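# Move two end drills from tray front row onto ledge

## Task

From the tray's front row of drills, remove the one at the far left end and the one at the far right end and set both down on the ledge just in front of the tray. Every other drill must stay seated in the tray. Both drills must rest on the ledge by themselves at the end, not held there by a gripper. Finish with both grippers open and withdrawn.

## Robot and tools

ROBOT. There are two six-joint arms, left_arm and right_arm, each with a two-finger parallel gripper and a wrist camera. Bases in the scene frame: left_arm at (-0.049, +0.280, 0), right_arm at (+0.031, -0.273, 0). Joint ranges in rad, base to gripper: waist -2.880 to 2.880, shoulder 0.000 to 3.142, elbow 0.000 to 3.019, wrist pitch -1.693 to 1.571, wrist yaw -1.571 to 1.571, wrist roll -2.094 to 2.094. An elbow never reaches fully straight. Cameras: cam_head_left, cam_head_right, cam_high, cam_low, cam_left_wrist, cam_right_wrist, all 504x504.

FRAME. One shared scene frame, origin on the table surface midway between the arms; +x points away from the robot over the table, +z is up, and left_arm sits on the +y side. The arm names do not tell you which side of an image something is on. A gripper's fingers extend along its own +z axis and close along its own y axis. end_effector_position is the spot between the finger pads, roughly 1 cm short of the tips.

execute_actions. Argument actions is a list holding nothing or exactly one item; optional pictures (true/false) controls whether camera images come back (by default they do). An empty list only reports the state. An item with rows is a motion: rows holds 1 to 15 rows, steps (1 to 15, default 15) is its length, each step lasting 1/30 s; each row is used for one step and the final row repeats to fill the rest. An item with only steps (up to 300) is a pause, counted from the previous result, so the time spent replying counts toward it. A refused call moves nothing.

ROW LAYOUT (shared by execute_actions and move). Always 16 numbers in one flat list covering both arms: left_arm x, y, z, qw, qx, qy, qz, opening, then right_arm x, y, z, qw, qx, qy, qz, opening. x, y, z are an absolute target position for end_effector_position in metres, scene frame; qw..qz are an absolute target orientation quaternion, w first, scene frame. Opening is absolute, from -1 (closed) to +1 (fully open, 0.094 m). A call is rejected if any target lies more than 0.6 m from that arm's last reported position along any axis of its gripper. To hold an orientation steady, keep resending the same quaternion you chose rather than copying the slightly drifting reported one; to keep an arm still, resend its last reported full pose and the opening it should keep.

HOW TARGETS ARE FOLLOWED. Every step, the commanded pose is limited to at most 70 mm and 16 degrees away from the measured pose, and damped inverse kinematics chases that limited pose, favouring position over orientation. After an action's final step an arm only continues to its last limited pose, so long moves need follow-up commands. Arms usually stop a centimetre or more short, mostly low. Printed positions can be off, more so at long reach.

move. Argument target: one 16-number row as above (absolute poses). Optional speed: 0.002 to 0.5 m/s, default 0.25; rotation is capped at twice that value in rad/s. Each gripper travels a straight line to its pose, both arms finishing together, in 0.5 to 10 s (cut off at 10 s). Rotation takes the shorter direction. Paths ignore obstacles and the other arm; grippers lag, wander and can overshoot speed, especially near full extension. Opening is applied at the start. The result adds a move: line with the ending (done, off_target, moving, held, fault), any limits (paced: the pose was clipped; held: a check blocked steps, after which the arm may lurch fast) and each gripper's remaining distance.

wait. Argument seconds, 0 to 10; lets the simulation run without new commands. Fingers still in motion keep moving.

zoom_image. Arguments camera (one of the six names) and region [x0, y0, x1, y1] in pixels of that camera's latest image, top-left is (0, 0), at most 504 by 504. Gives a magnified view.

read_manual. Optional section, only "licences"; returns URDF licence text, no motion.

finished_scene.

RESULTS. The state line shows left_arm: ... | right_arm: ... with each gripper's position and quaternion. grip_measured is the measured finger opening on the command scale; the final entry of Joint positions is the opening in metres. Readings may carry a fixed error of about 1 mm. HELD marks steps where the clearance check withheld all or part of a row; a pose unreachable line names the arm affected. A Hand target line gives the pose each arm is currently heading for. FAULT lines mean an arm stopped. MOTOR HOT appears from 85 °C; at 100 °C an OVER-TEMPERATURE FAULT makes that arm let go and drop, so do not hold loads longer than needed.

GRIPPING. To hold something, command an opening about 0.03 below grip_measured for a firm grip, less below for a lighter one. Pads push roughly 50 to 62 N each; thin parts get less. Faster contacts and targets set deeper past contact press harder.

TIMING. The simulation keeps running while you think and write, so keep replies short while holding things.

AVOID. Letting the arms collide or press on each other, knocking anything off the table, dropping or slamming drills, and hard pushes into the tray. Occasional disturbances may tug a held drill or shove loose ones. Finish by opening both grippers and lifting clear, leaving the drills standing unaided.

Each tool is called as name(argument=value, ...) on one line, values as JSON.

## Session

execute_actions(actions=[])

Scene clock: 0.00 s of 5840.00 s.
left_arm: end_effector_position=(+0.0363, +0.4394, +0.3204) grip_measured=+1.000 end_effector_quat_wxyz=(+0.151, -0.631, +0.761, +0.017) | right_arm: end_effector_position=(+0.4359, -0.1348, +0.2680) grip_measured=+1.000 end_effector_quat_wxyz=(-0.020, +0.450, +0.889, +0.079)
Joint positions: left_arm=[ 1.207  0.636  1.026 -1.676  0.112 -0.215  0.094] | right_arm=[ 0.363  1.404  1.394 -1.483 -0.144  1.215  0.094]
Joint velocities: left_arm=[-0.015 -0.015 -0.002 -0.007 -0.066 -0.007  0.   ] | right_arm=[ 0.015 -0.015  0.002  0.012  0.081  0.022  0.   ]
Motor temperatures (°C, as the motors report them): left_arm=[29 27 31 27 27 28] | right_arm=[29 28 28 26 29 25]
Hand target (left_arm): +0.037, +0.442, +0.332; +0.163, -0.629, +0.760, +0.024
Hand target (right_arm): +0.442, -0.133, +0.277; -0.011, +0.449, +0.889, +0.088

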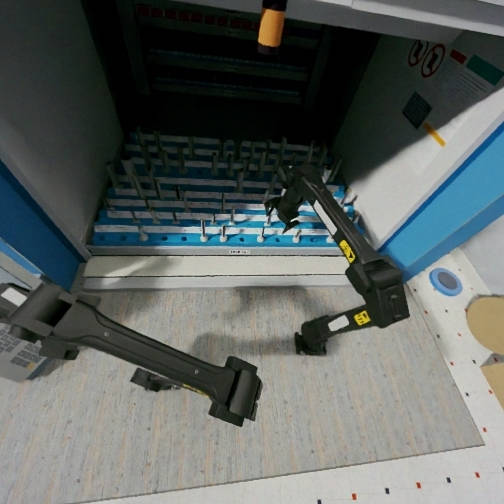

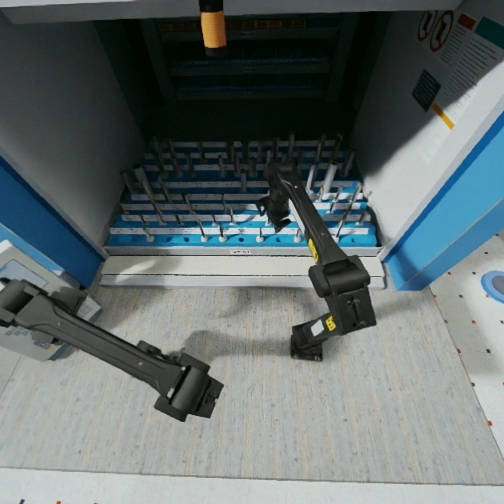

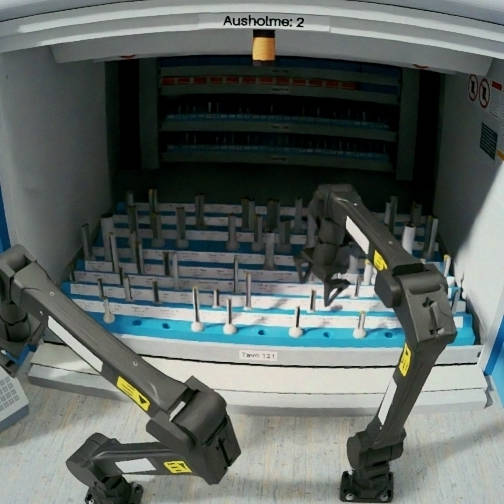

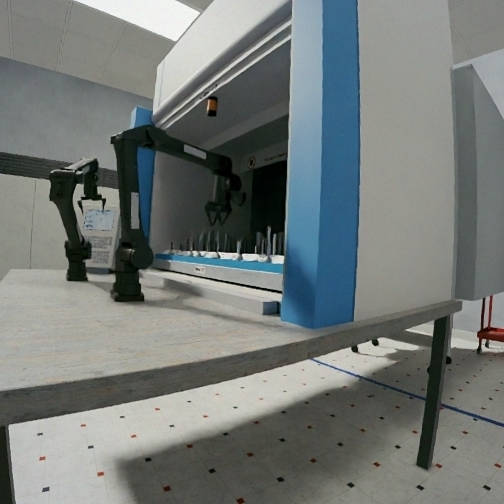

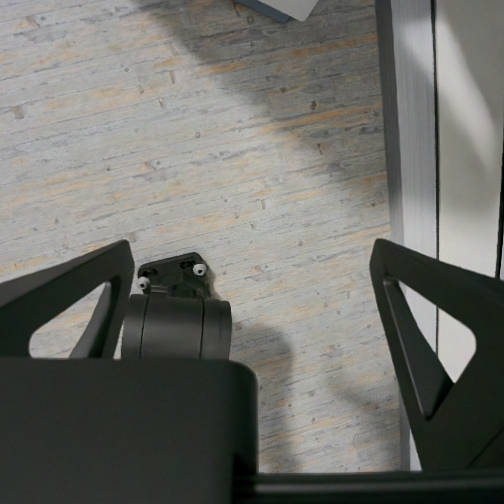

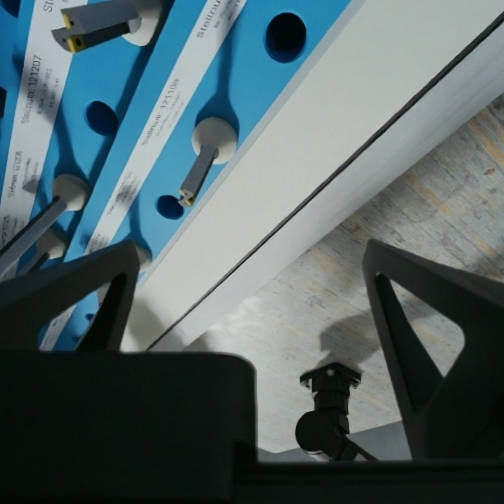

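execute_actions(actions=[])

Scene clock: 3.90 s of 5840.00 s.
left_arm: end_effector_position=(+0.0363, +0.4394, +0.3204) grip_measured=+1.000 end_effector_quat_wxyz=(+0.151, -0.631, +0.761, +0.017) | right_arm: end_effector_position=(+0.4359, -0.1348, +0.2680) grip_measured=+1.000 end_effector_quat_wxyz=(-0.020, +0.450, +0.889, +0.079)
Joint positions: left_arm=[ 1.207  0.636  1.026 -1.676  0.112 -0.215  0.094] | right_arm=[ 0.363  1.404  1.394 -1.483 -0.144  1.215  0.094]
Joint velocities: left_arm=[-0.005 -0.005 -0.002  0.002  0.007 -0.051  0.   ] | right_arm=[-0.005 -0.005 -0.007 -0.007 -0.022 -0.051  0.   ]
Motor temperatures (°C, as the motors report them): left_arm=[29 27 33 27 27 28] | right_arm=[29 29 30 26 29 25]
Hand target (left_arm): +0.037, +0.442, +0.332; +0.163, -0.629, +0.760, +0.024
Hand target (right_arm): +0.442, -0.133, +0.277; -0.011, +0.449, +0.889, +0.088
Steps of this call (steps 1 to 90: nothing new was sent; then 0.90 s passed at rest). Readings (end_effector_position):
1: left_arm (+0.0363, +0.4394, +0.3204) | right_arm (+0.4359, -0.1348, +0.2680)
2: left_arm (+0.0363, +0.4394, +0.3204) | right_arm (+0.4359, -0.1348, +0.2680)
4: left_arm (+0.0363, +0.4394, +0.3204) | right_arm (+0.4359, -0.1348, +0.2680)
8: left_arm (+0.0363, +0.4394, +0.3204) | right_arm (+0.4359, -0.1348, +0.2680)
90: the state above

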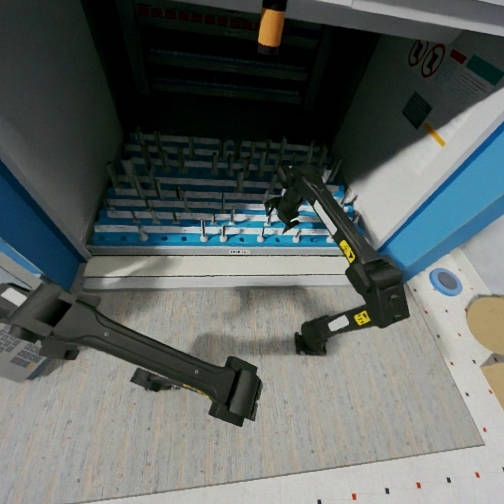

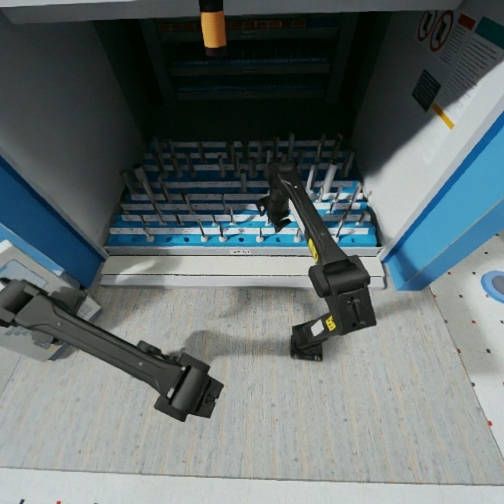

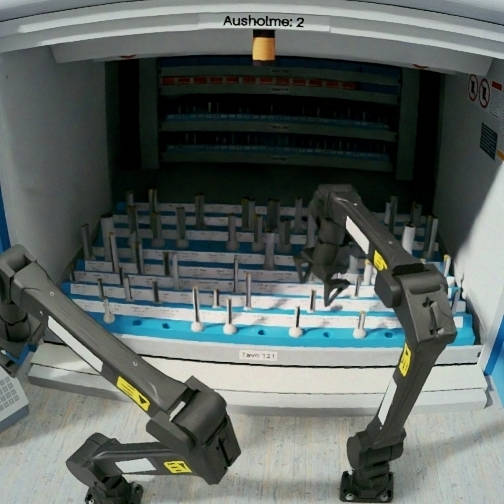

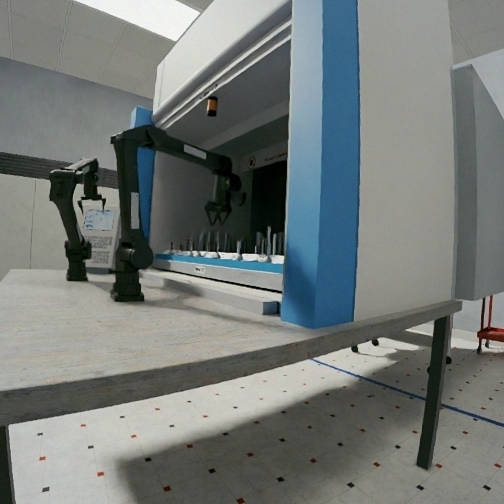

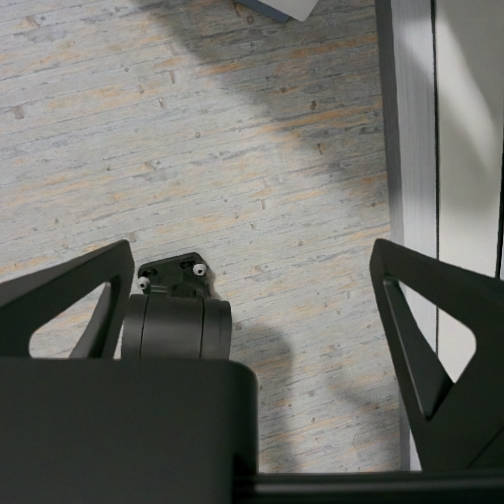

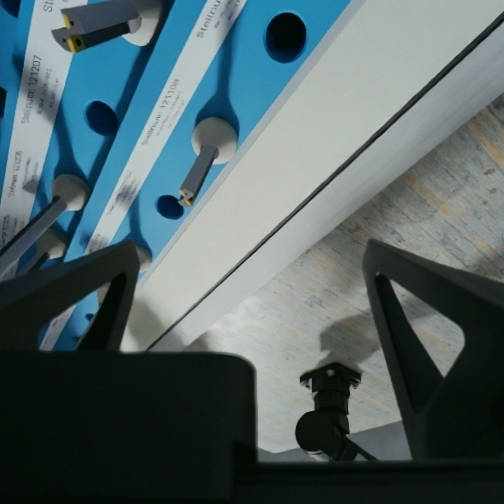

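zoom_image(camera="cam_head_right", region=[90, 180, 400, 300])

zoom_image(camera="cam_head_left", region=[70, 180, 380, 300])

Region (90, 180, 400, 300) of cam_head_right's 504x504 image, scaled by 1.626, with more detail than that image has; it fills the top 195 rows of this view, and the rest is white.

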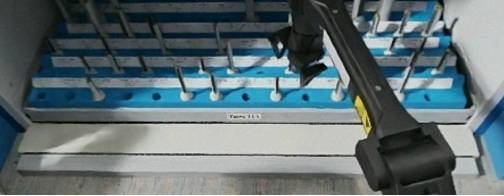

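Region (70, 180, 380, 300) of cam_head_left's 504x504 image, scaled by 1.626, with more detail than that image has; it fills the top 195 rows of this view, and the rest is white.

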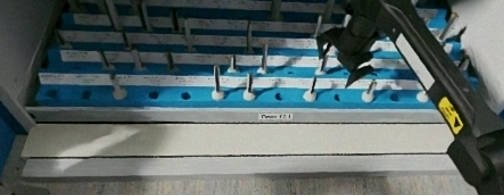

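zoom_image(camera="cam_head_right", region=[290, 190, 400, 270])

zoom_image(camera="cam_head_left", region=[70, 190, 180, 270])

Region (290, 190, 400, 270) of cam_head_right's 504x504 image, scaled by 4.582, with more detail than that image has; it fills the top 367 rows of this view, and the rest is white.

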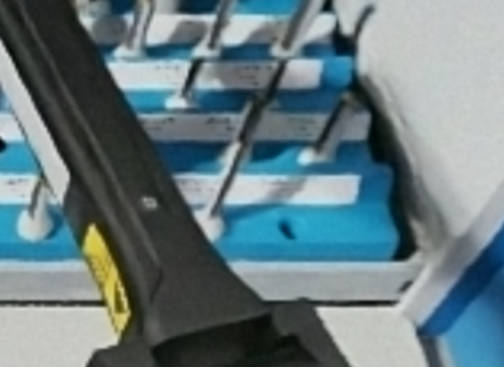

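Region (70, 190, 180, 270) of cam_head_left's 504x504 image, scaled by 4.582, with more detail than that image has; it fills the top 367 rows of this view, and the rest is white.

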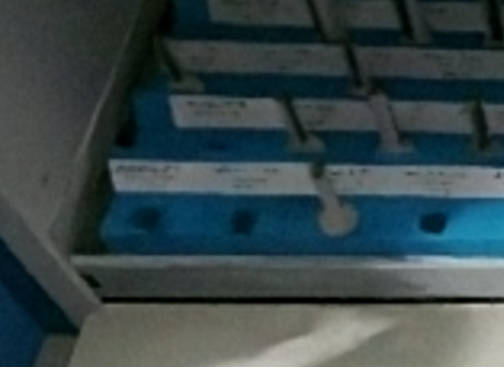

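move(target=[0.41, 0.427, 0.285, 0, -0.154, 0.988, 0, 0.0, 0.425, -0.41, 0.285, 0, 0.166, 0.986, 0, 0.0], speed=0.2)

Scene clock: 11.23 s of 5840.00 s.
left_arm: end_effector_position=(+0.3968, +0.4227, +0.2585) grip_measured=+0.002 end_effector_quat_wxyz=(-0.030, -0.163, +0.986, +0.007) | right_arm: end_effector_position=(+0.4092, -0.4024, +0.2733) grip_measured=+0.003 end_effector_quat_wxyz=(-0.014, +0.168, +0.986, +0.005)
Joint positions: left_arm=[ 0.322  1.599  1.59  -1.619 -0.022 -0.026  0.047] | right_arm=[-0.241  1.4    1.41  -1.61  -0.005  0.007  0.047]
Joint velocities: left_arm=[ 0.015 -0.024 -0.022 -0.022  0.022 -0.081 -0.   ] | right_arm=[ 0.015  0.005 -0.012 -0.012  0.022 -0.037  0.001]
Motor temperatures (°C, as the motors report them): left_arm=[29 27 36 27 27 28] | right_arm=[29 29 31 26 29 25]
Hand target (left_arm): +0.407, +0.424, +0.281; -0.008, -0.154, +0.988, +0.010
Hand target (right_arm): +0.422, -0.411, +0.285; -0.004, +0.166, +0.986, +0.003
Off the commanded pose (left_arm): 0.030 m, 4 deg.
Off the commanded pose (right_arm): 0.021 m, 2 deg.
After step 90, 1.03 s passed at rest.
move: off_target (left_arm, right_arm)

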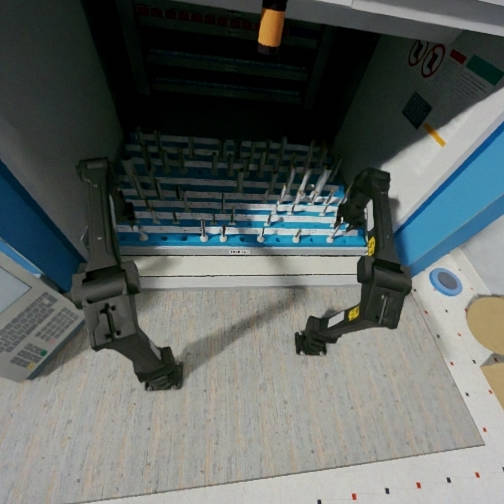

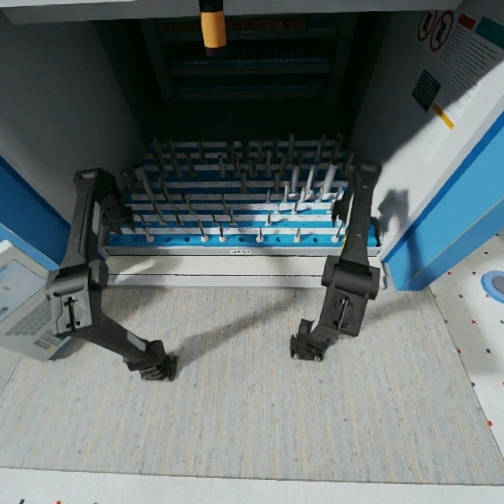

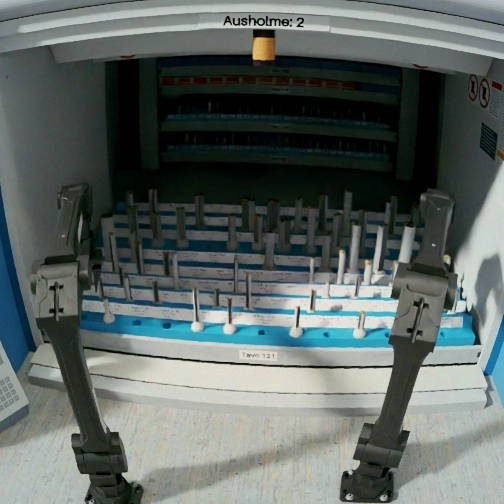

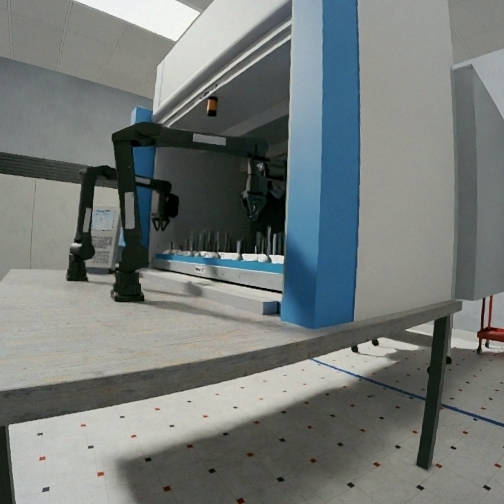

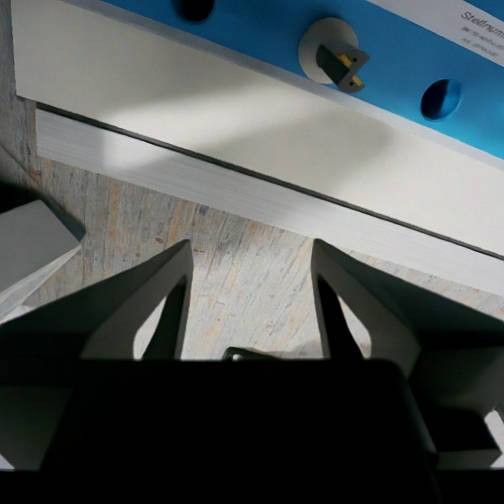

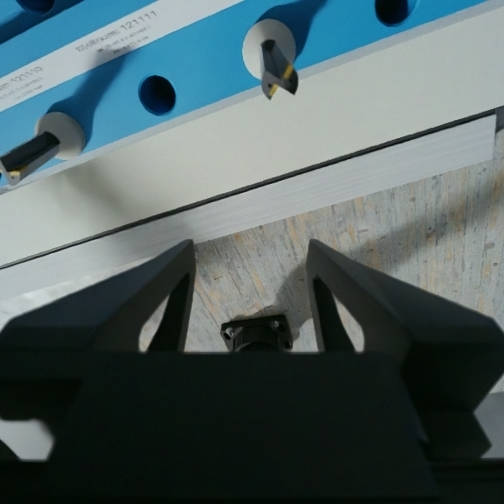

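move(target=[0.472, 0.396, 0.27, 0, -0.11, 0.994, 0, 0.0, 0.474, -0.44, 0.29, 0, 0.177, 0.984, 0, 0.0], speed=0.1)

Scene clock: 16.90 s of 5840.00 s.
left_arm: end_effector_position=(+0.4582, +0.3955, +0.2526) grip_measured=+0.002 end_effector_quat_wxyz=(-0.019, -0.118, +0.993, +0.001) | right_arm: end_effector_position=(+0.4627, -0.4294, +0.2786) grip_measured=+0.003 end_effector_quat_wxyz=(-0.010, +0.175, +0.984, +0.003)
Joint positions: left_arm=[ 0.243  1.726  1.737 -1.619 -0.005 -0.014  0.047] | right_arm=[-0.258  1.551  1.587 -1.628 -0.003  0.004  0.047]
Joint velocities: left_arm=[ 0.005 -0.005  0.022  0.002 -0.051 -0.007 -0.   ] | right_arm=[-0.015  0.005 -0.007  0.012 -0.007  0.051 -0.   ]
Motor temperatures (°C, as the motors report them): left_arm=[29 28 39 27 27 28] | right_arm=[29 29 33 26 29 25]
Hand target (left_arm): +0.471, +0.396, +0.269; +0.000, -0.110, +0.994, +0.001
Hand target (right_arm): +0.473, -0.441, +0.289; +0.000, +0.177, +0.984, -0.000
Off the commanded pose (left_arm): 0.022 m, 2 deg.
Off the commanded pose (right_arm): 0.019 m, 1 deg.
After step 90, 1.47 s passed at rest.
move: off_target (left_arm, right_arm)

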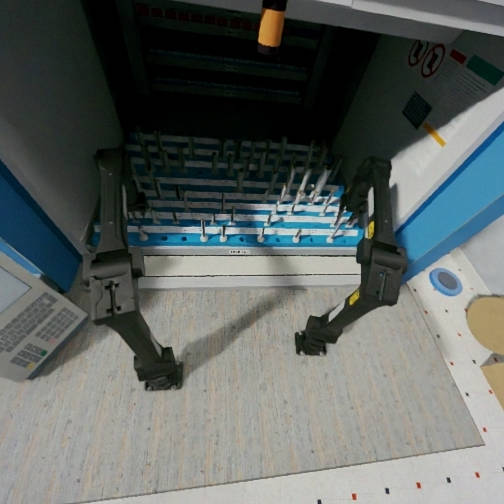

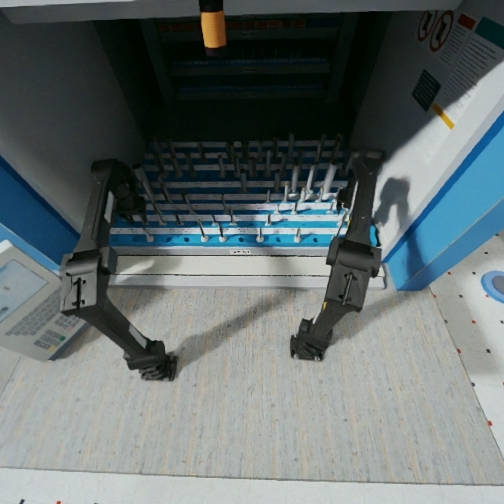

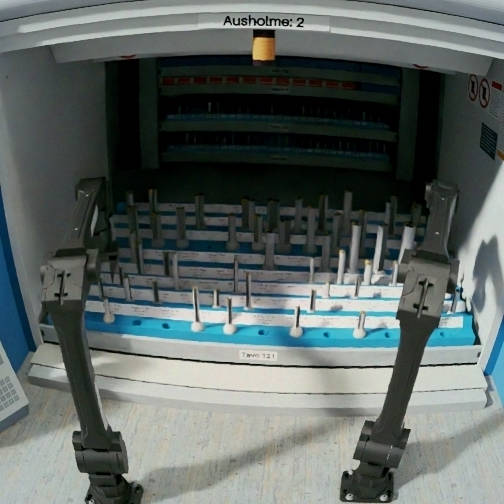

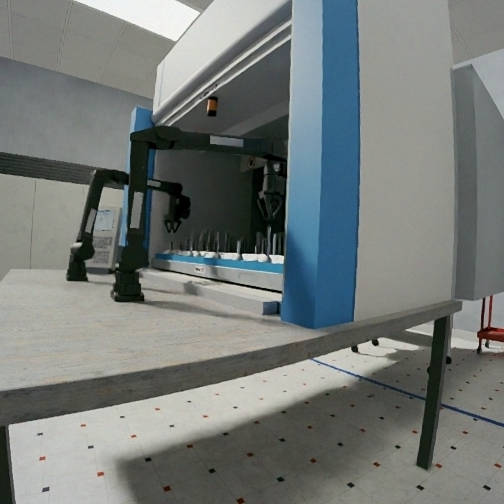

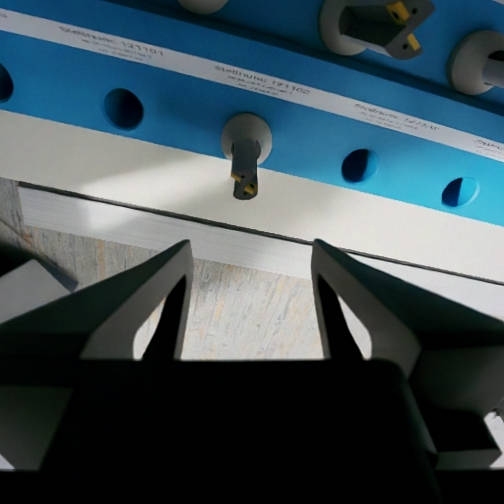

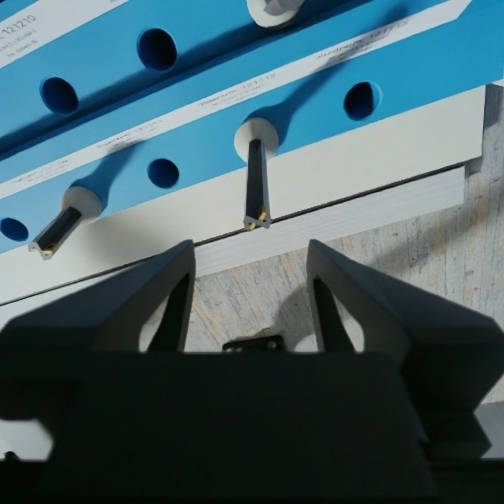

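zoom_image(camera="cam_low", region=[140, 170, 300, 290])

Region (140, 170, 300, 290) of cam_low's 504x504 image, scaled by 3.150, with more detail than that image has; it fills the top 378 rows of this view, and the rest is white.

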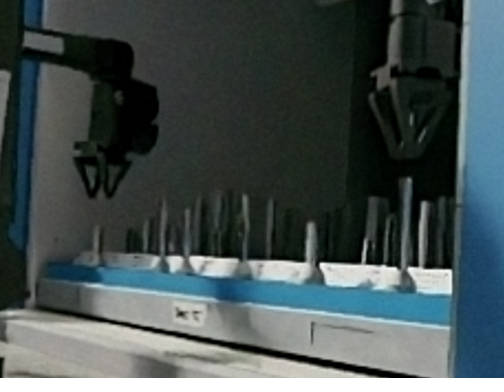

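move(target=[0.460, 0.401, 0.195, 0, -0.11, 0.994, 0, 0.0, 0.460, -0.437, 0.235, 0, 0.177, 0.984, 0, 0.0], speed=0.08)

Scene clock: 23.90 s of 5840.00 s.
left_arm: end_effector_position=(+0.4572, +0.3963, +0.1915) grip_measured=+0.002 end_effector_quat_wxyz=(-0.012, -0.112, +0.994, +0.000) | right_arm: end_effector_position=(+0.4614, -0.4298, +0.2310) grip_measured=+0.003 end_effector_quat_wxyz=(-0.010, +0.175, +0.984, +0.003)
Joint positions: left_arm=[ 0.245  1.726  1.577 -1.445 -0.003  0.001  0.047] | right_arm=[-0.259  1.551  1.463 -1.503 -0.003  0.003  0.047]
Joint velocities: left_arm=[ 0.005 -0.015  0.007 -0.002  0.007 -0.007  0.   ] | right_arm=[-0.015  0.015  0.022 -0.002  0.007  0.007 -0.001]
Motor temperatures (°C, as the motors report them): left_arm=[29 28 41 27 27 28] | right_arm=[29 30 35 26 29 25]
Hand target (left_arm): +0.459, +0.401, +0.195; -0.000, -0.110, +0.994, +0.000
Hand target (right_arm): +0.459, -0.436, +0.235; -0.000, +0.177, +0.984, -0.000
Off the commanded pose (left_arm): 0.006 m, 1 deg.
Off the commanded pose (right_arm): 0.008 m, 1 deg.
After step 90, 2.97 s passed at rest.
move: done

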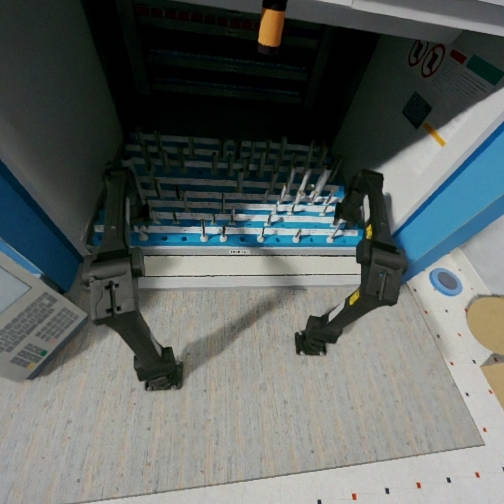

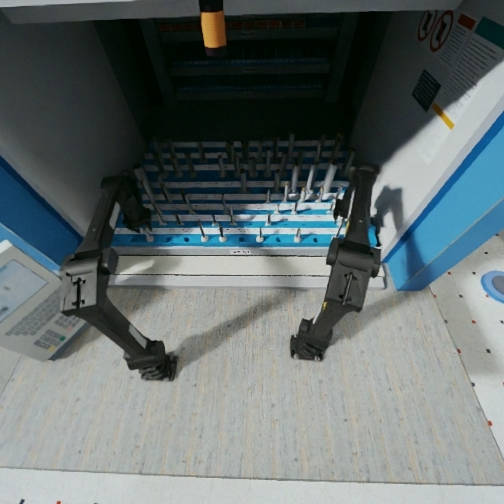

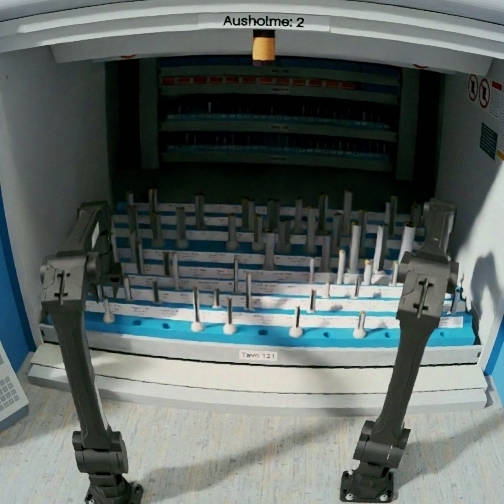

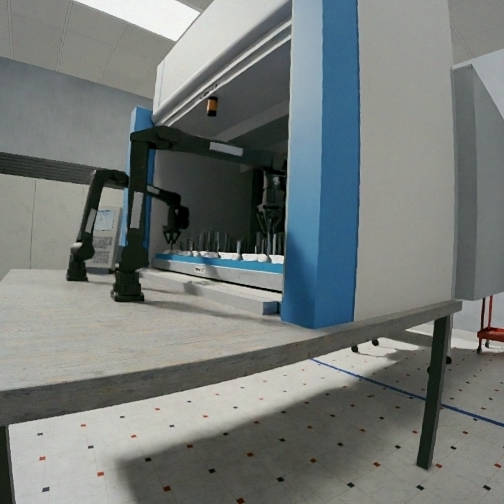

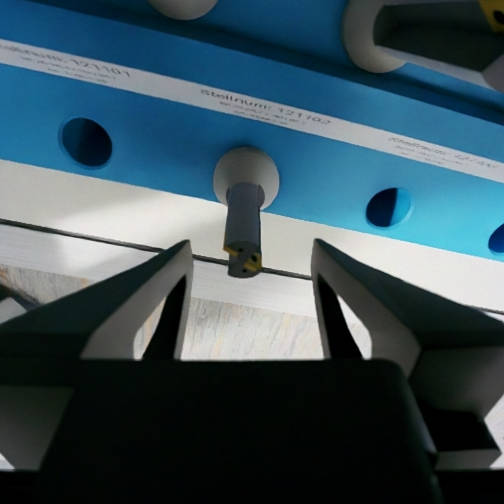

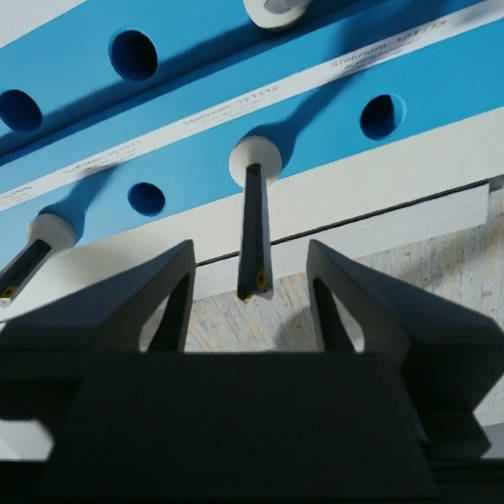

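move(target=[0.458, 0.405, 0.168, 0, -0.11, 0.994, 0, 0.0, 0.453, -0.435, 0.208, 0, 0.177, 0.984, 0, 0.0], speed=0.06)

Scene clock: 26.73 s of 5840.00 s.
left_arm: end_effector_position=(+0.4556, +0.4014, +0.1709) grip_measured=+0.002 end_effector_quat_wxyz=(-0.005, -0.113, +0.994, +0.001) | right_arm: end_effector_position=(+0.4553, -0.4283, +0.2004) grip_measured=+0.003 end_effector_quat_wxyz=(-0.014, +0.176, +0.984, +0.004)
Joint positions: left_arm=[ 0.256  1.726  1.522 -1.377 -0.003  0.009  0.047] | right_arm=[-0.261  1.55   1.381 -1.43  -0.003  0.002  0.047]
Joint velocities: left_arm=[ 0.005 -0.005  0.007  0.012 -0.007 -0.066 -0.   ] | right_arm=[ 0.015 -0.015 -0.022  0.002 -0.095 -0.037 -0.   ]
Motor temperatures (°C, as the motors report them): left_arm=[29 29 40 27 27 28] | right_arm=[29 30 34 26 29 25]
Hand target (left_arm): +0.457, +0.405, +0.168; -0.000, -0.110, +0.994, -0.000
Hand target (right_arm): +0.452, -0.435, +0.208; +0.000, +0.177, +0.984, -0.000
Off the commanded pose (left_arm): 0.005 m, 1 deg.
Off the commanded pose (right_arm): 0.010 m, 2 deg.
move: done

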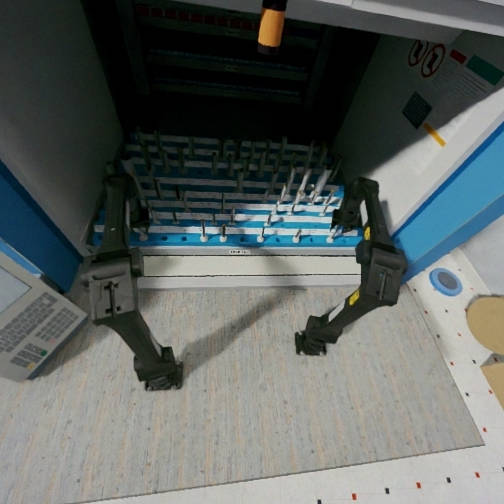

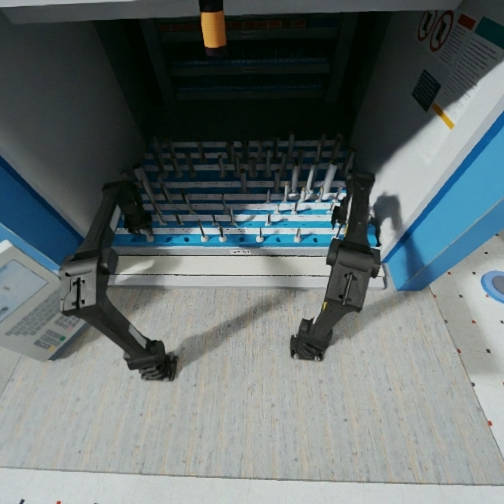

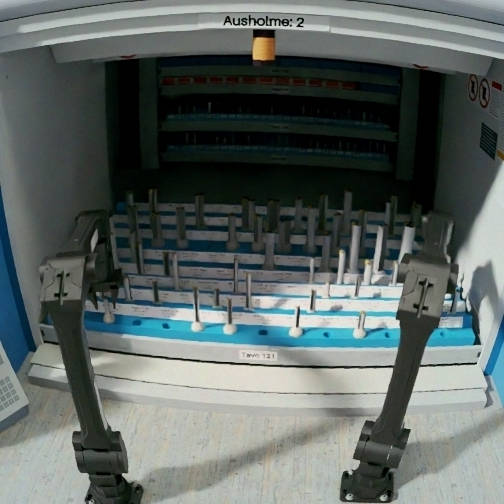

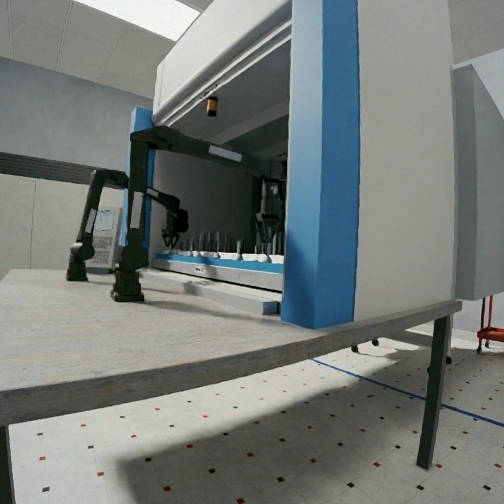

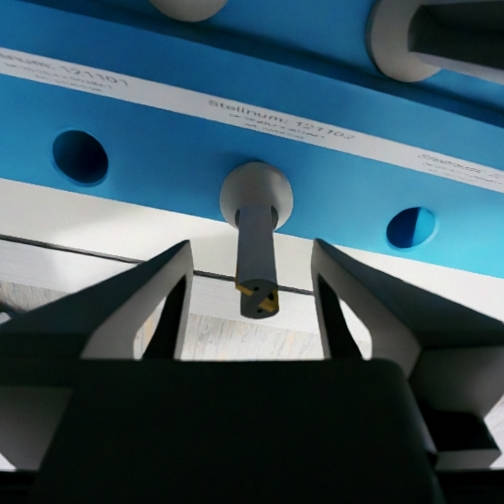

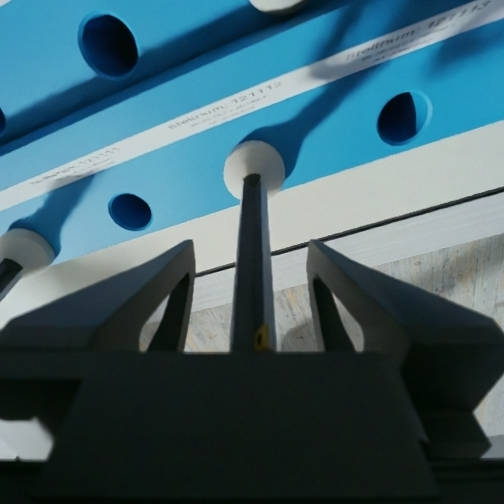

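execute_actions(actions=[{"rows": [[0.457,0.399,0.166,0,-0.11,0.994,0,-0.3,0.454,-0.431,0.205,0,0.177,0.984,0,-0.3],[0.457,0.399,0.164,0,-0.11,0.994,0,-0.4,0.454,-0.431,0.205,0,0.177,0.984,0,-0.45],[0.457,0.399,0.162,0,-0.11,0.994,0,-0.5,0.454,-0.431,0.205,0,0.177,0.984,0,-0.6],[0.457,0.399,0.160,0,-0.11,0.994,0,-0.5,0.454,-0.431,0.205,0,0.177,0.984,0,-0.65],[0.457,0.399,0.160,0,-0.11,0.994,0,-0.5,0.454,-0.431,0.205,0,0.177,0.984,0,-0.7],[0.457,0.399,0.160,0,-0.11,0.994,0,-0.5,0.454,-0.431,0.205,0,0.177,0.984,0,-0.75],[0.457,0.399,0.160,0,-0.11,0.994,0,-0.55,0.454,-0.431,0.205,0,0.177,0.984,0,-0.8],[0.457,0.399,0.160,0,-0.11,0.994,0,-0.6,0.454,-0.431,0.205,0,0.177,0.984,0,-0.85],[0.457,0.399,0.160,0,-0.11,0.994,0,-0.65,0.454,-0.431,0.205,0,0.177,0.984,0,-0.9],[0.457,0.399,0.160,0,-0.11,0.994,0,-0.7,0.454,-0.431,0.205,0,0.177,0.984,0,-0.9],[0.457,0.399,0.160,0,-0.11,0.994,0,-0.75,0.454,-0.431,0.205,0,0.177,0.984,0,-0.9],[0.457,0.399,0.160,0,-0.11,0.994,0,-0.8,0.454,-0.431,0.205,0,0.177,0.984,0,-0.9],[0.457,0.399,0.160,0,-0.11,0.994,0,-0.85,0.454,-0.431,0.205,0,0.177,0.984,0,-0.9],[0.457,0.399,0.160,0,-0.11,0.994,0,-0.9,0.454,-0.431,0.205,0,0.177,0.984,0,-0.9]], "steps": 15}], pictures=false)

Scene clock: 29.40 s of 5840.00 s.
left_arm: end_effector_position=(+0.4537, +0.3990, +0.1624) grip_measured=-0.763 end_effector_quat_wxyz=(-0.006, -0.112, +0.994, -0.002) | right_arm: end_effector_position=(+0.4559, -0.4292, +0.1991) grip_measured=-0.741 end_effector_quat_wxyz=(-0.012, +0.175, +0.984, +0.002)
Joint positions: left_arm=[ 0.254  1.726  1.5   -1.356  0.003  0.01   0.011] | right_arm=[-0.261  1.55   1.377 -1.422  0.001  0.002  0.012]
Joint velocities: left_arm=[-0.015 -0.015  0.002 -0.012 -0.037  0.022  0.   ] | right_arm=[-0.005  0.005 -0.002 -0.007  0.051  0.022  0.001]
Motor temperatures (°C, as the motors report them): left_arm=[29 29 39 27 27 28] | right_arm=[29 30 34 26 29 25]
Hand target (left_arm): +0.457, +0.399, +0.160; +0.000, -0.110, +0.994, +0.000
Hand target (right_arm): +0.454, -0.431, +0.205; -0.000, +0.177, +0.984, +0.000
Off the commanded pose (left_arm): 0.004 m, 1 deg.
Off the commanded pose (right_arm): 0.006 m, 1 deg.
Steps of this call (steps 1 to 65: nothing new was sent; steps 66 to 80: all 15 steps of this action). Readings (end_effector_position):
66: left_arm (+0.4557, +0.4014, +0.1705) | right_arm (+0.4556, -0.4284, +0.2003)
67: left_arm (+0.4557, +0.4014, +0.1696) | right_arm (+0.4559, -0.4285, +0.2000)
69: left_arm (+0.4551, +0.4013, +0.1665) | right_arm (+0.4560, -0.4286, +0.1994)
73: left_arm (+0.4530, +0.4008, +0.1624) | right_arm (+0.4559, -0.4292, +0.1991)
80: the state above

execute_actions(actions=[{"rows": [[0.457,0.399,0.165,0,-0.11,0.994,0,-0.9,0.456,-0.431,0.206,0,0.177,0.984,0,-0.9],[0.4585,0.3995,0.168,0,-0.11,0.994,0,-0.9,0.4575,-0.4315,0.208,0,0.177,0.984,0,-0.9],[0.460,0.400,0.171,0,-0.11,0.994,0,-0.9,0.459,-0.432,0.210,0,0.177,0.984,0,-0.9],[0.4615,0.400,0.174,0,-0.11,0.994,0,-0.9,0.4605,-0.4325,0.213,0,0.177,0.984,0,-0.9],[0.463,0.4005,0.177,0,-0.11,0.994,0,-0.9,0.462,-0.433,0.216,0,0.177,0.984,0,-0.9],[0.464,0.401,0.180,0,-0.11,0.994,0,-0.9,0.4635,-0.4335,0.219,0,0.177,0.984,0,-0.9],[0.465,0.401,0.183,0,-0.11,0.994,0,-0.9,0.465,-0.434,0.222,0,0.177,0.984,0,-0.9],[0.465,0.401,0.186,0,-0.11,0.994,0,-0.9,0.465,-0.434,0.225,0,0.177,0.984,0,-0.9],[0.465,0.401,0.189,0,-0.11,0.994,0,-0.9,0.465,-0.434,0.228,0,0.177,0.984,0,-0.9],[0.465,0.401,0.192,0,-0.11,0.994,0,-0.9,0.465,-0.434,0.231,0,0.177,0.984,0,-0.9],[0.465,0.401,0.195,0,-0.11,0.994,0,-0.9,0.465,-0.434,0.234,0,0.177,0.984,0,-0.9],[0.465,0.401,0.198,0,-0.11,0.994,0,-0.9,0.465,-0.434,0.237,0,0.177,0.984,0,-0.9],[0.465,0.401,0.201,0,-0.11,0.994,0,-0.9,0.465,-0.434,0.240,0,0.177,0.984,0,-0.9],[0.465,0.401,0.204,0,-0.11,0.994,0,-0.9,0.465,-0.434,0.243,0,0.177,0.984,0,-0.9],[0.465,0.401,0.207,0,-0.11,0.994,0,-0.9,0.465,-0.434,0.246,0,0.177,0.984,0,-0.9]], "steps": 15}], pictures=false)

execute_actions(actions=[{"rows": [[0.465,0.401,0.210,0,-0.11,0.994,0,-0.9,0.465,-0.434,0.249,0,0.177,0.984,0,-0.9],[0.465,0.401,0.214,0,-0.11,0.994,0,-0.9,0.465,-0.434,0.253,0,0.177,0.984,0,-0.9],[0.465,0.401,0.218,0,-0.11,0.994,0,-0.9,0.465,-0.434,0.257,0,0.177,0.984,0,-0.9],[0.465,0.401,0.222,0,-0.11,0.994,0,-0.9,0.465,-0.434,0.261,0,0.177,0.984,0,-0.9],[0.465,0.401,0.226,0,-0.11,0.994,0,-0.9,0.465,-0.434,0.265,0,0.177,0.984,0,-0.9],[0.465,0.401,0.230,0,-0.11,0.994,0,-0.9,0.465,-0.434,0.269,0,0.177,0.984,0,-0.9],[0.465,0.401,0.234,0,-0.11,0.994,0,-0.9,0.465,-0.434,0.273,0,0.177,0.984,0,-0.9],[0.465,0.401,0.238,0,-0.11,0.994,0,-0.9,0.465,-0.434,0.277,0,0.177,0.984,0,-0.9],[0.465,0.401,0.242,0,-0.11,0.994,0,-0.9,0.465,-0.434,0.281,0,0.177,0.984,0,-0.9],[0.465,0.401,0.246,0,-0.11,0.994,0,-0.9,0.465,-0.434,0.285,0,0.177,0.984,0,-0.9],[0.465,0.401,0.250,0,-0.11,0.994,0,-0.9,0.465,-0.434,0.289,0,0.177,0.984,0,-0.9],[0.465,0.401,0.254,0,-0.11,0.994,0,-0.9,0.465,-0.434,0.293,0,0.177,0.984,0,-0.9],[0.465,0.401,0.258,0,-0.11,0.994,0,-0.9,0.465,-0.434,0.297,0,0.177,0.984,0,-0.9],[0.465,0.401,0.262,0,-0.11,0.994,0,-0.9,0.465,-0.434,0.301,0,0.177,0.984,0,-0.9],[0.465,0.401,0.266,0,-0.11,0.994,0,-0.9,0.465,-0.434,0.305,0,0.177,0.984,0,-0.9]], "steps": 15}])

Scene clock: 33.87 s of 5840.00 s.
left_arm: end_effector_position=(+0.4536, +0.3990, +0.1664) grip_measured=-0.763 end_effector_quat_wxyz=(-0.022, -0.112, +0.994, -0.004) | right_arm: end_effector_position=(+0.4546, -0.4289, +0.2099) grip_measured=-0.741 end_effector_quat_wxyz=(-0.019, +0.175, +0.984, +0.002)
Joint positions: left_arm=[ 0.254  1.744  1.534 -1.405  0.002  0.01   0.011] | right_arm=[-0.261  1.551  1.407 -1.464  0.002  0.002  0.012]
Joint velocities: left_arm=[ 0.005  0.005  0.149 -0.183  0.081 -0.051  0.   ] | right_arm=[ 0.005  0.005  0.198 -0.256  0.007 -0.007  0.   ]
Motor temperatures (°C, as the motors report them): left_arm=[29 29 39 27 27 28] | right_arm=[29 30 34 26 29 25]
Hand target (left_arm): +0.464, +0.401, +0.206; +0.001, -0.110, +0.994, +0.000
Hand target (right_arm): +0.464, -0.434, +0.245; +0.002, +0.177, +0.984, -0.001
Off the commanded pose (left_arm): 0.042 m, 3 deg.
Off the commanded pose (right_arm): 0.038 m, 2 deg.
Steps of this call (steps 1 to 90: nothing new was sent; then 0.97 s passed at rest; steps 91 to 105: all 15 steps of this action). Readings (end_effector_position):
91: left_arm (+0.4537, +0.3990, +0.1624) | right_arm (+0.4559, -0.4292, +0.1991)
92: left_arm (+0.4537, +0.3990, +0.1624) | right_arm (+0.4559, -0.4292, +0.1991)
94: left_arm (+0.4536, +0.3989, +0.1624) | right_arm (+0.4558, -0.4292, +0.1991)
98: left_arm (+0.4529, +0.3988, +0.1626) | right_arm (+0.4547, -0.4289, +0.1999)
105: the state above

Scene clock: 34.37 s of 5840.00 s.
left_arm: end_effector_position=(+0.4561, +0.3996, +0.2171) grip_measured=-0.763 end_effector_quat_wxyz=(-0.032, -0.112, +0.993, -0.005) | right_arm: end_effector_position=(+0.4533, -0.4284, +0.2663) grip_measured=-0.741 end_effector_quat_wxyz=(-0.029, +0.175, +0.984, +0.004)
Joint positions: left_arm=[ 0.254  1.744  1.667 -1.558  0.002  0.01   0.011] | right_arm=[-0.261  1.551  1.554 -1.633  0.002  0.002  0.012]
Joint velocities: left_arm=[-0.005 -0.015  0.281 -0.335 -0.066 -0.022 -0.001] | right_arm=[-0.005 -0.005  0.286 -0.403 -0.095 -0.051  0.   ]
Motor temperatures (°C, as the motors report them): left_arm=[29 29 39 27 27 28] | right_arm=[29 30 34 26 29 25]
Hand target (left_arm): +0.464, +0.401, +0.264; +0.002, -0.110, +0.994, +0.000
Hand target (right_arm): +0.464, -0.434, +0.304; +0.002, +0.177, +0.984, -0.001
Off the commanded pose (left_arm): 0.050 m, 4 deg.
Off the commanded pose (right_arm): 0.041 m, 3 deg.
Steps of this call (steps 1 to 15: all 15 steps of this action). Readings (end_effector_position):
1: left_arm (+0.4536, +0.3990, +0.1685) | right_arm (+0.4546, -0.4289, +0.2129)
2: left_arm (+0.4537, +0.3990, +0.1708) | right_arm (+0.4544, -0.4288, +0.2159)
4: left_arm (+0.4540, +0.3991, +0.1765) | right_arm (+0.4543, -0.4288, +0.2226)
8: left_arm (+0.4549, +0.3993, +0.1907) | right_arm (+0.4547, -0.4289, +0.2377)
15: the state above

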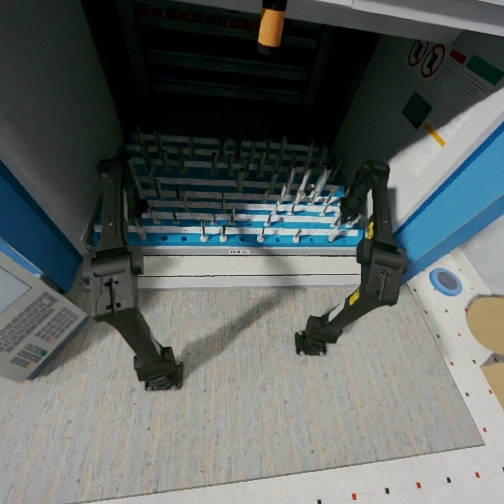

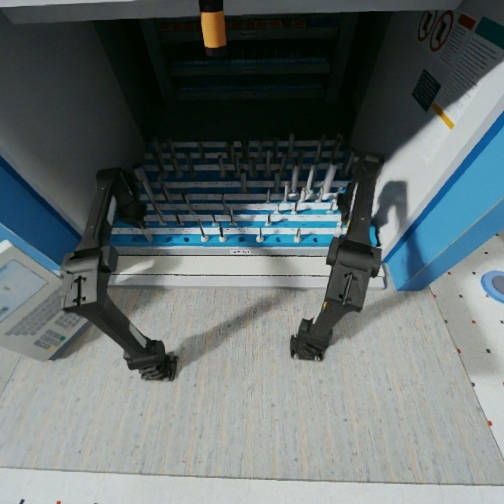

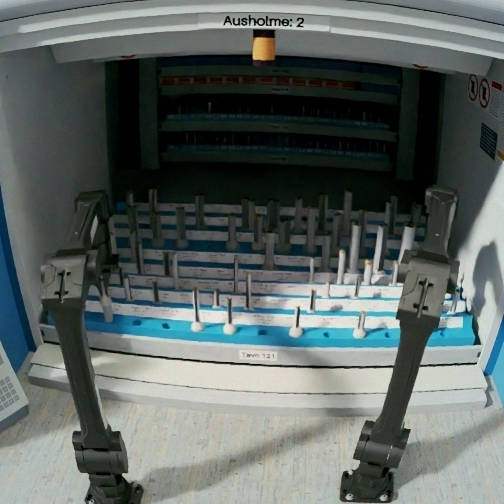

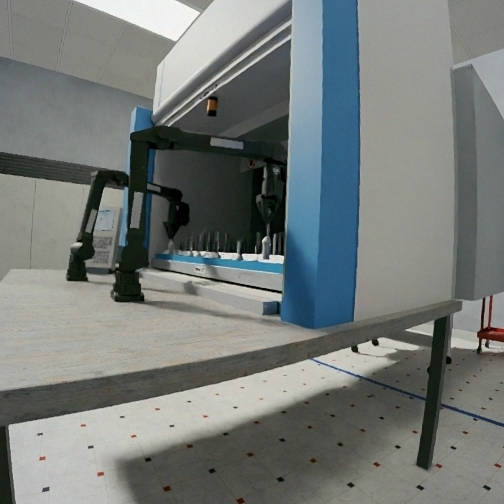

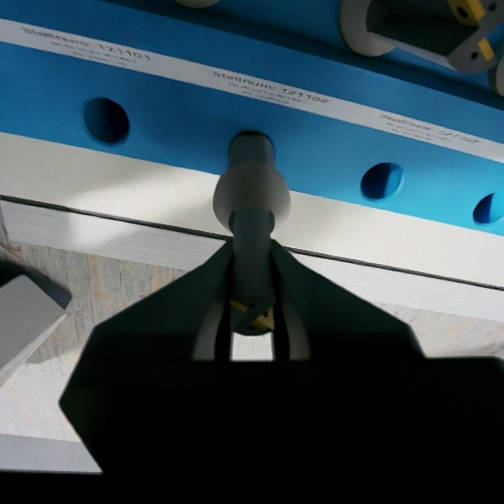

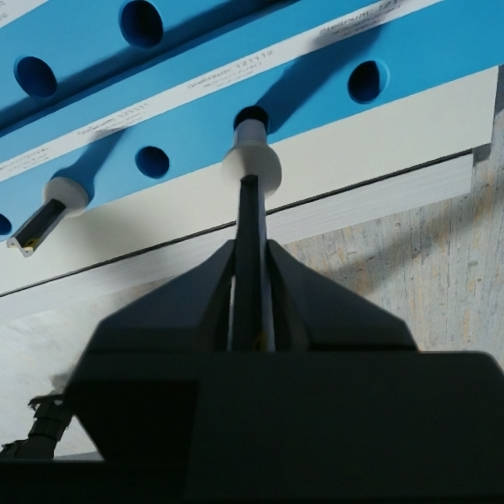

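execute_actions(actions=[{"rows": [[0.465,0.401,0.272,0,-0.11,0.994,0,-0.9,0.462,-0.433,0.305,0,0.177,0.984,0,-0.9],[0.465,0.401,0.278,0,-0.11,0.994,0,-0.9,0.457,-0.432,0.305,0,0.177,0.984,0,-0.9],[0.462,0.401,0.280,0,-0.11,0.994,0,-0.9,0.451,-0.431,0.305,0,0.177,0.984,0,-0.9],[0.456,0.400,0.280,0,-0.11,0.994,0,-0.9,0.445,-0.430,0.305,0,0.177,0.984,0,-0.9],[0.449,0.399,0.280,0,-0.11,0.994,0,-0.9,0.438,-0.429,0.305,0,0.177,0.984,0,-0.9],[0.442,0.398,0.280,0,-0.11,0.994,0,-0.9,0.431,-0.428,0.305,0,0.177,0.984,0,-0.9],[0.435,0.397,0.280,0,-0.11,0.994,0,-0.9,0.424,-0.427,0.305,0,0.177,0.984,0,-0.9],[0.428,0.396,0.280,0,-0.11,0.994,0,-0.9,0.417,-0.426,0.305,0,0.177,0.984,0,-0.9],[0.421,0.395,0.280,0,-0.11,0.994,0,-0.9,0.410,-0.425,0.305,0,0.177,0.984,0,-0.9],[0.414,0.394,0.280,0,-0.11,0.994,0,-0.9,0.403,-0.424,0.305,0,0.177,0.984,0,-0.9],[0.407,0.393,0.280,0,-0.11,0.994,0,-0.9,0.396,-0.423,0.305,0,0.177,0.984,0,-0.9],[0.400,0.392,0.280,0,-0.11,0.994,0,-0.9,0.389,-0.422,0.305,0,0.177,0.984,0,-0.9],[0.393,0.391,0.280,0,-0.11,0.994,0,-0.9,0.382,-0.421,0.305,0,0.177,0.984,0,-0.9],[0.386,0.390,0.280,0,-0.11,0.994,0,-0.9,0.376,-0.420,0.305,0,0.177,0.984,0,-0.9],[0.379,0.390,0.280,0,-0.11,0.994,0,-0.9,0.372,-0.420,0.305,0,0.177,0.984,0,-0.9]], "steps": 15}], pictures=false)

Scene clock: 37.23 s of 5840.00 s.
left_arm: end_effector_position=(+0.3961, +0.3861, +0.2506) grip_measured=-0.763 end_effector_quat_wxyz=(-0.040, -0.111, +0.993, -0.006) | right_arm: end_effector_position=(+0.3906, -0.4159, +0.2821) grip_measured=-0.741 end_effector_quat_wxyz=(-0.028, +0.178, +0.984, +0.005)
Joint positions: left_arm=[ 0.255  1.587  1.555 -1.619  0.002  0.012  0.011] | right_arm=[-0.286  1.385  1.417 -1.659  0.002 -0.018  0.012]
Joint velocities: left_arm=[ 0.024 -0.689 -0.559  0.007 -0.007 -0.007 -0.   ] | right_arm=[-0.171 -0.62  -0.374  0.002  0.007 -0.081 -0.001]
Motor temperatures (°C, as the motors report them): left_arm=[29 29 41 27 27 28] | right_arm=[29 31 35 26 29 25]
Hand target (left_arm): +0.381, +0.390, +0.278; -0.002, -0.110, +0.994, +0.000
Hand target (right_arm): +0.374, -0.419, +0.304; -0.001, +0.177, +0.984, -0.001
Off the commanded pose (left_arm): 0.034 m, 5 deg.
Off the commanded pose (right_arm): 0.030 m, 3 deg.
Steps of this call (steps 1 to 71: nothing new was sent; steps 72 to 86: all 15 steps of this action). Readings (end_effector_position):
72: left_arm (+0.4536, +0.3990, +0.2264) | right_arm (+0.4528, -0.4282, +0.2755)
73: left_arm (+0.4524, +0.3987, +0.2273) | right_arm (+0.4526, -0.4281, +0.2755)
75: left_arm (+0.4496, +0.3981, +0.2295) | right_arm (+0.4524, -0.4281, +0.2757)
79: left_arm (+0.4458, +0.3971, +0.2358) | right_arm (+0.4415, -0.4245, +0.2751)
86: the state above


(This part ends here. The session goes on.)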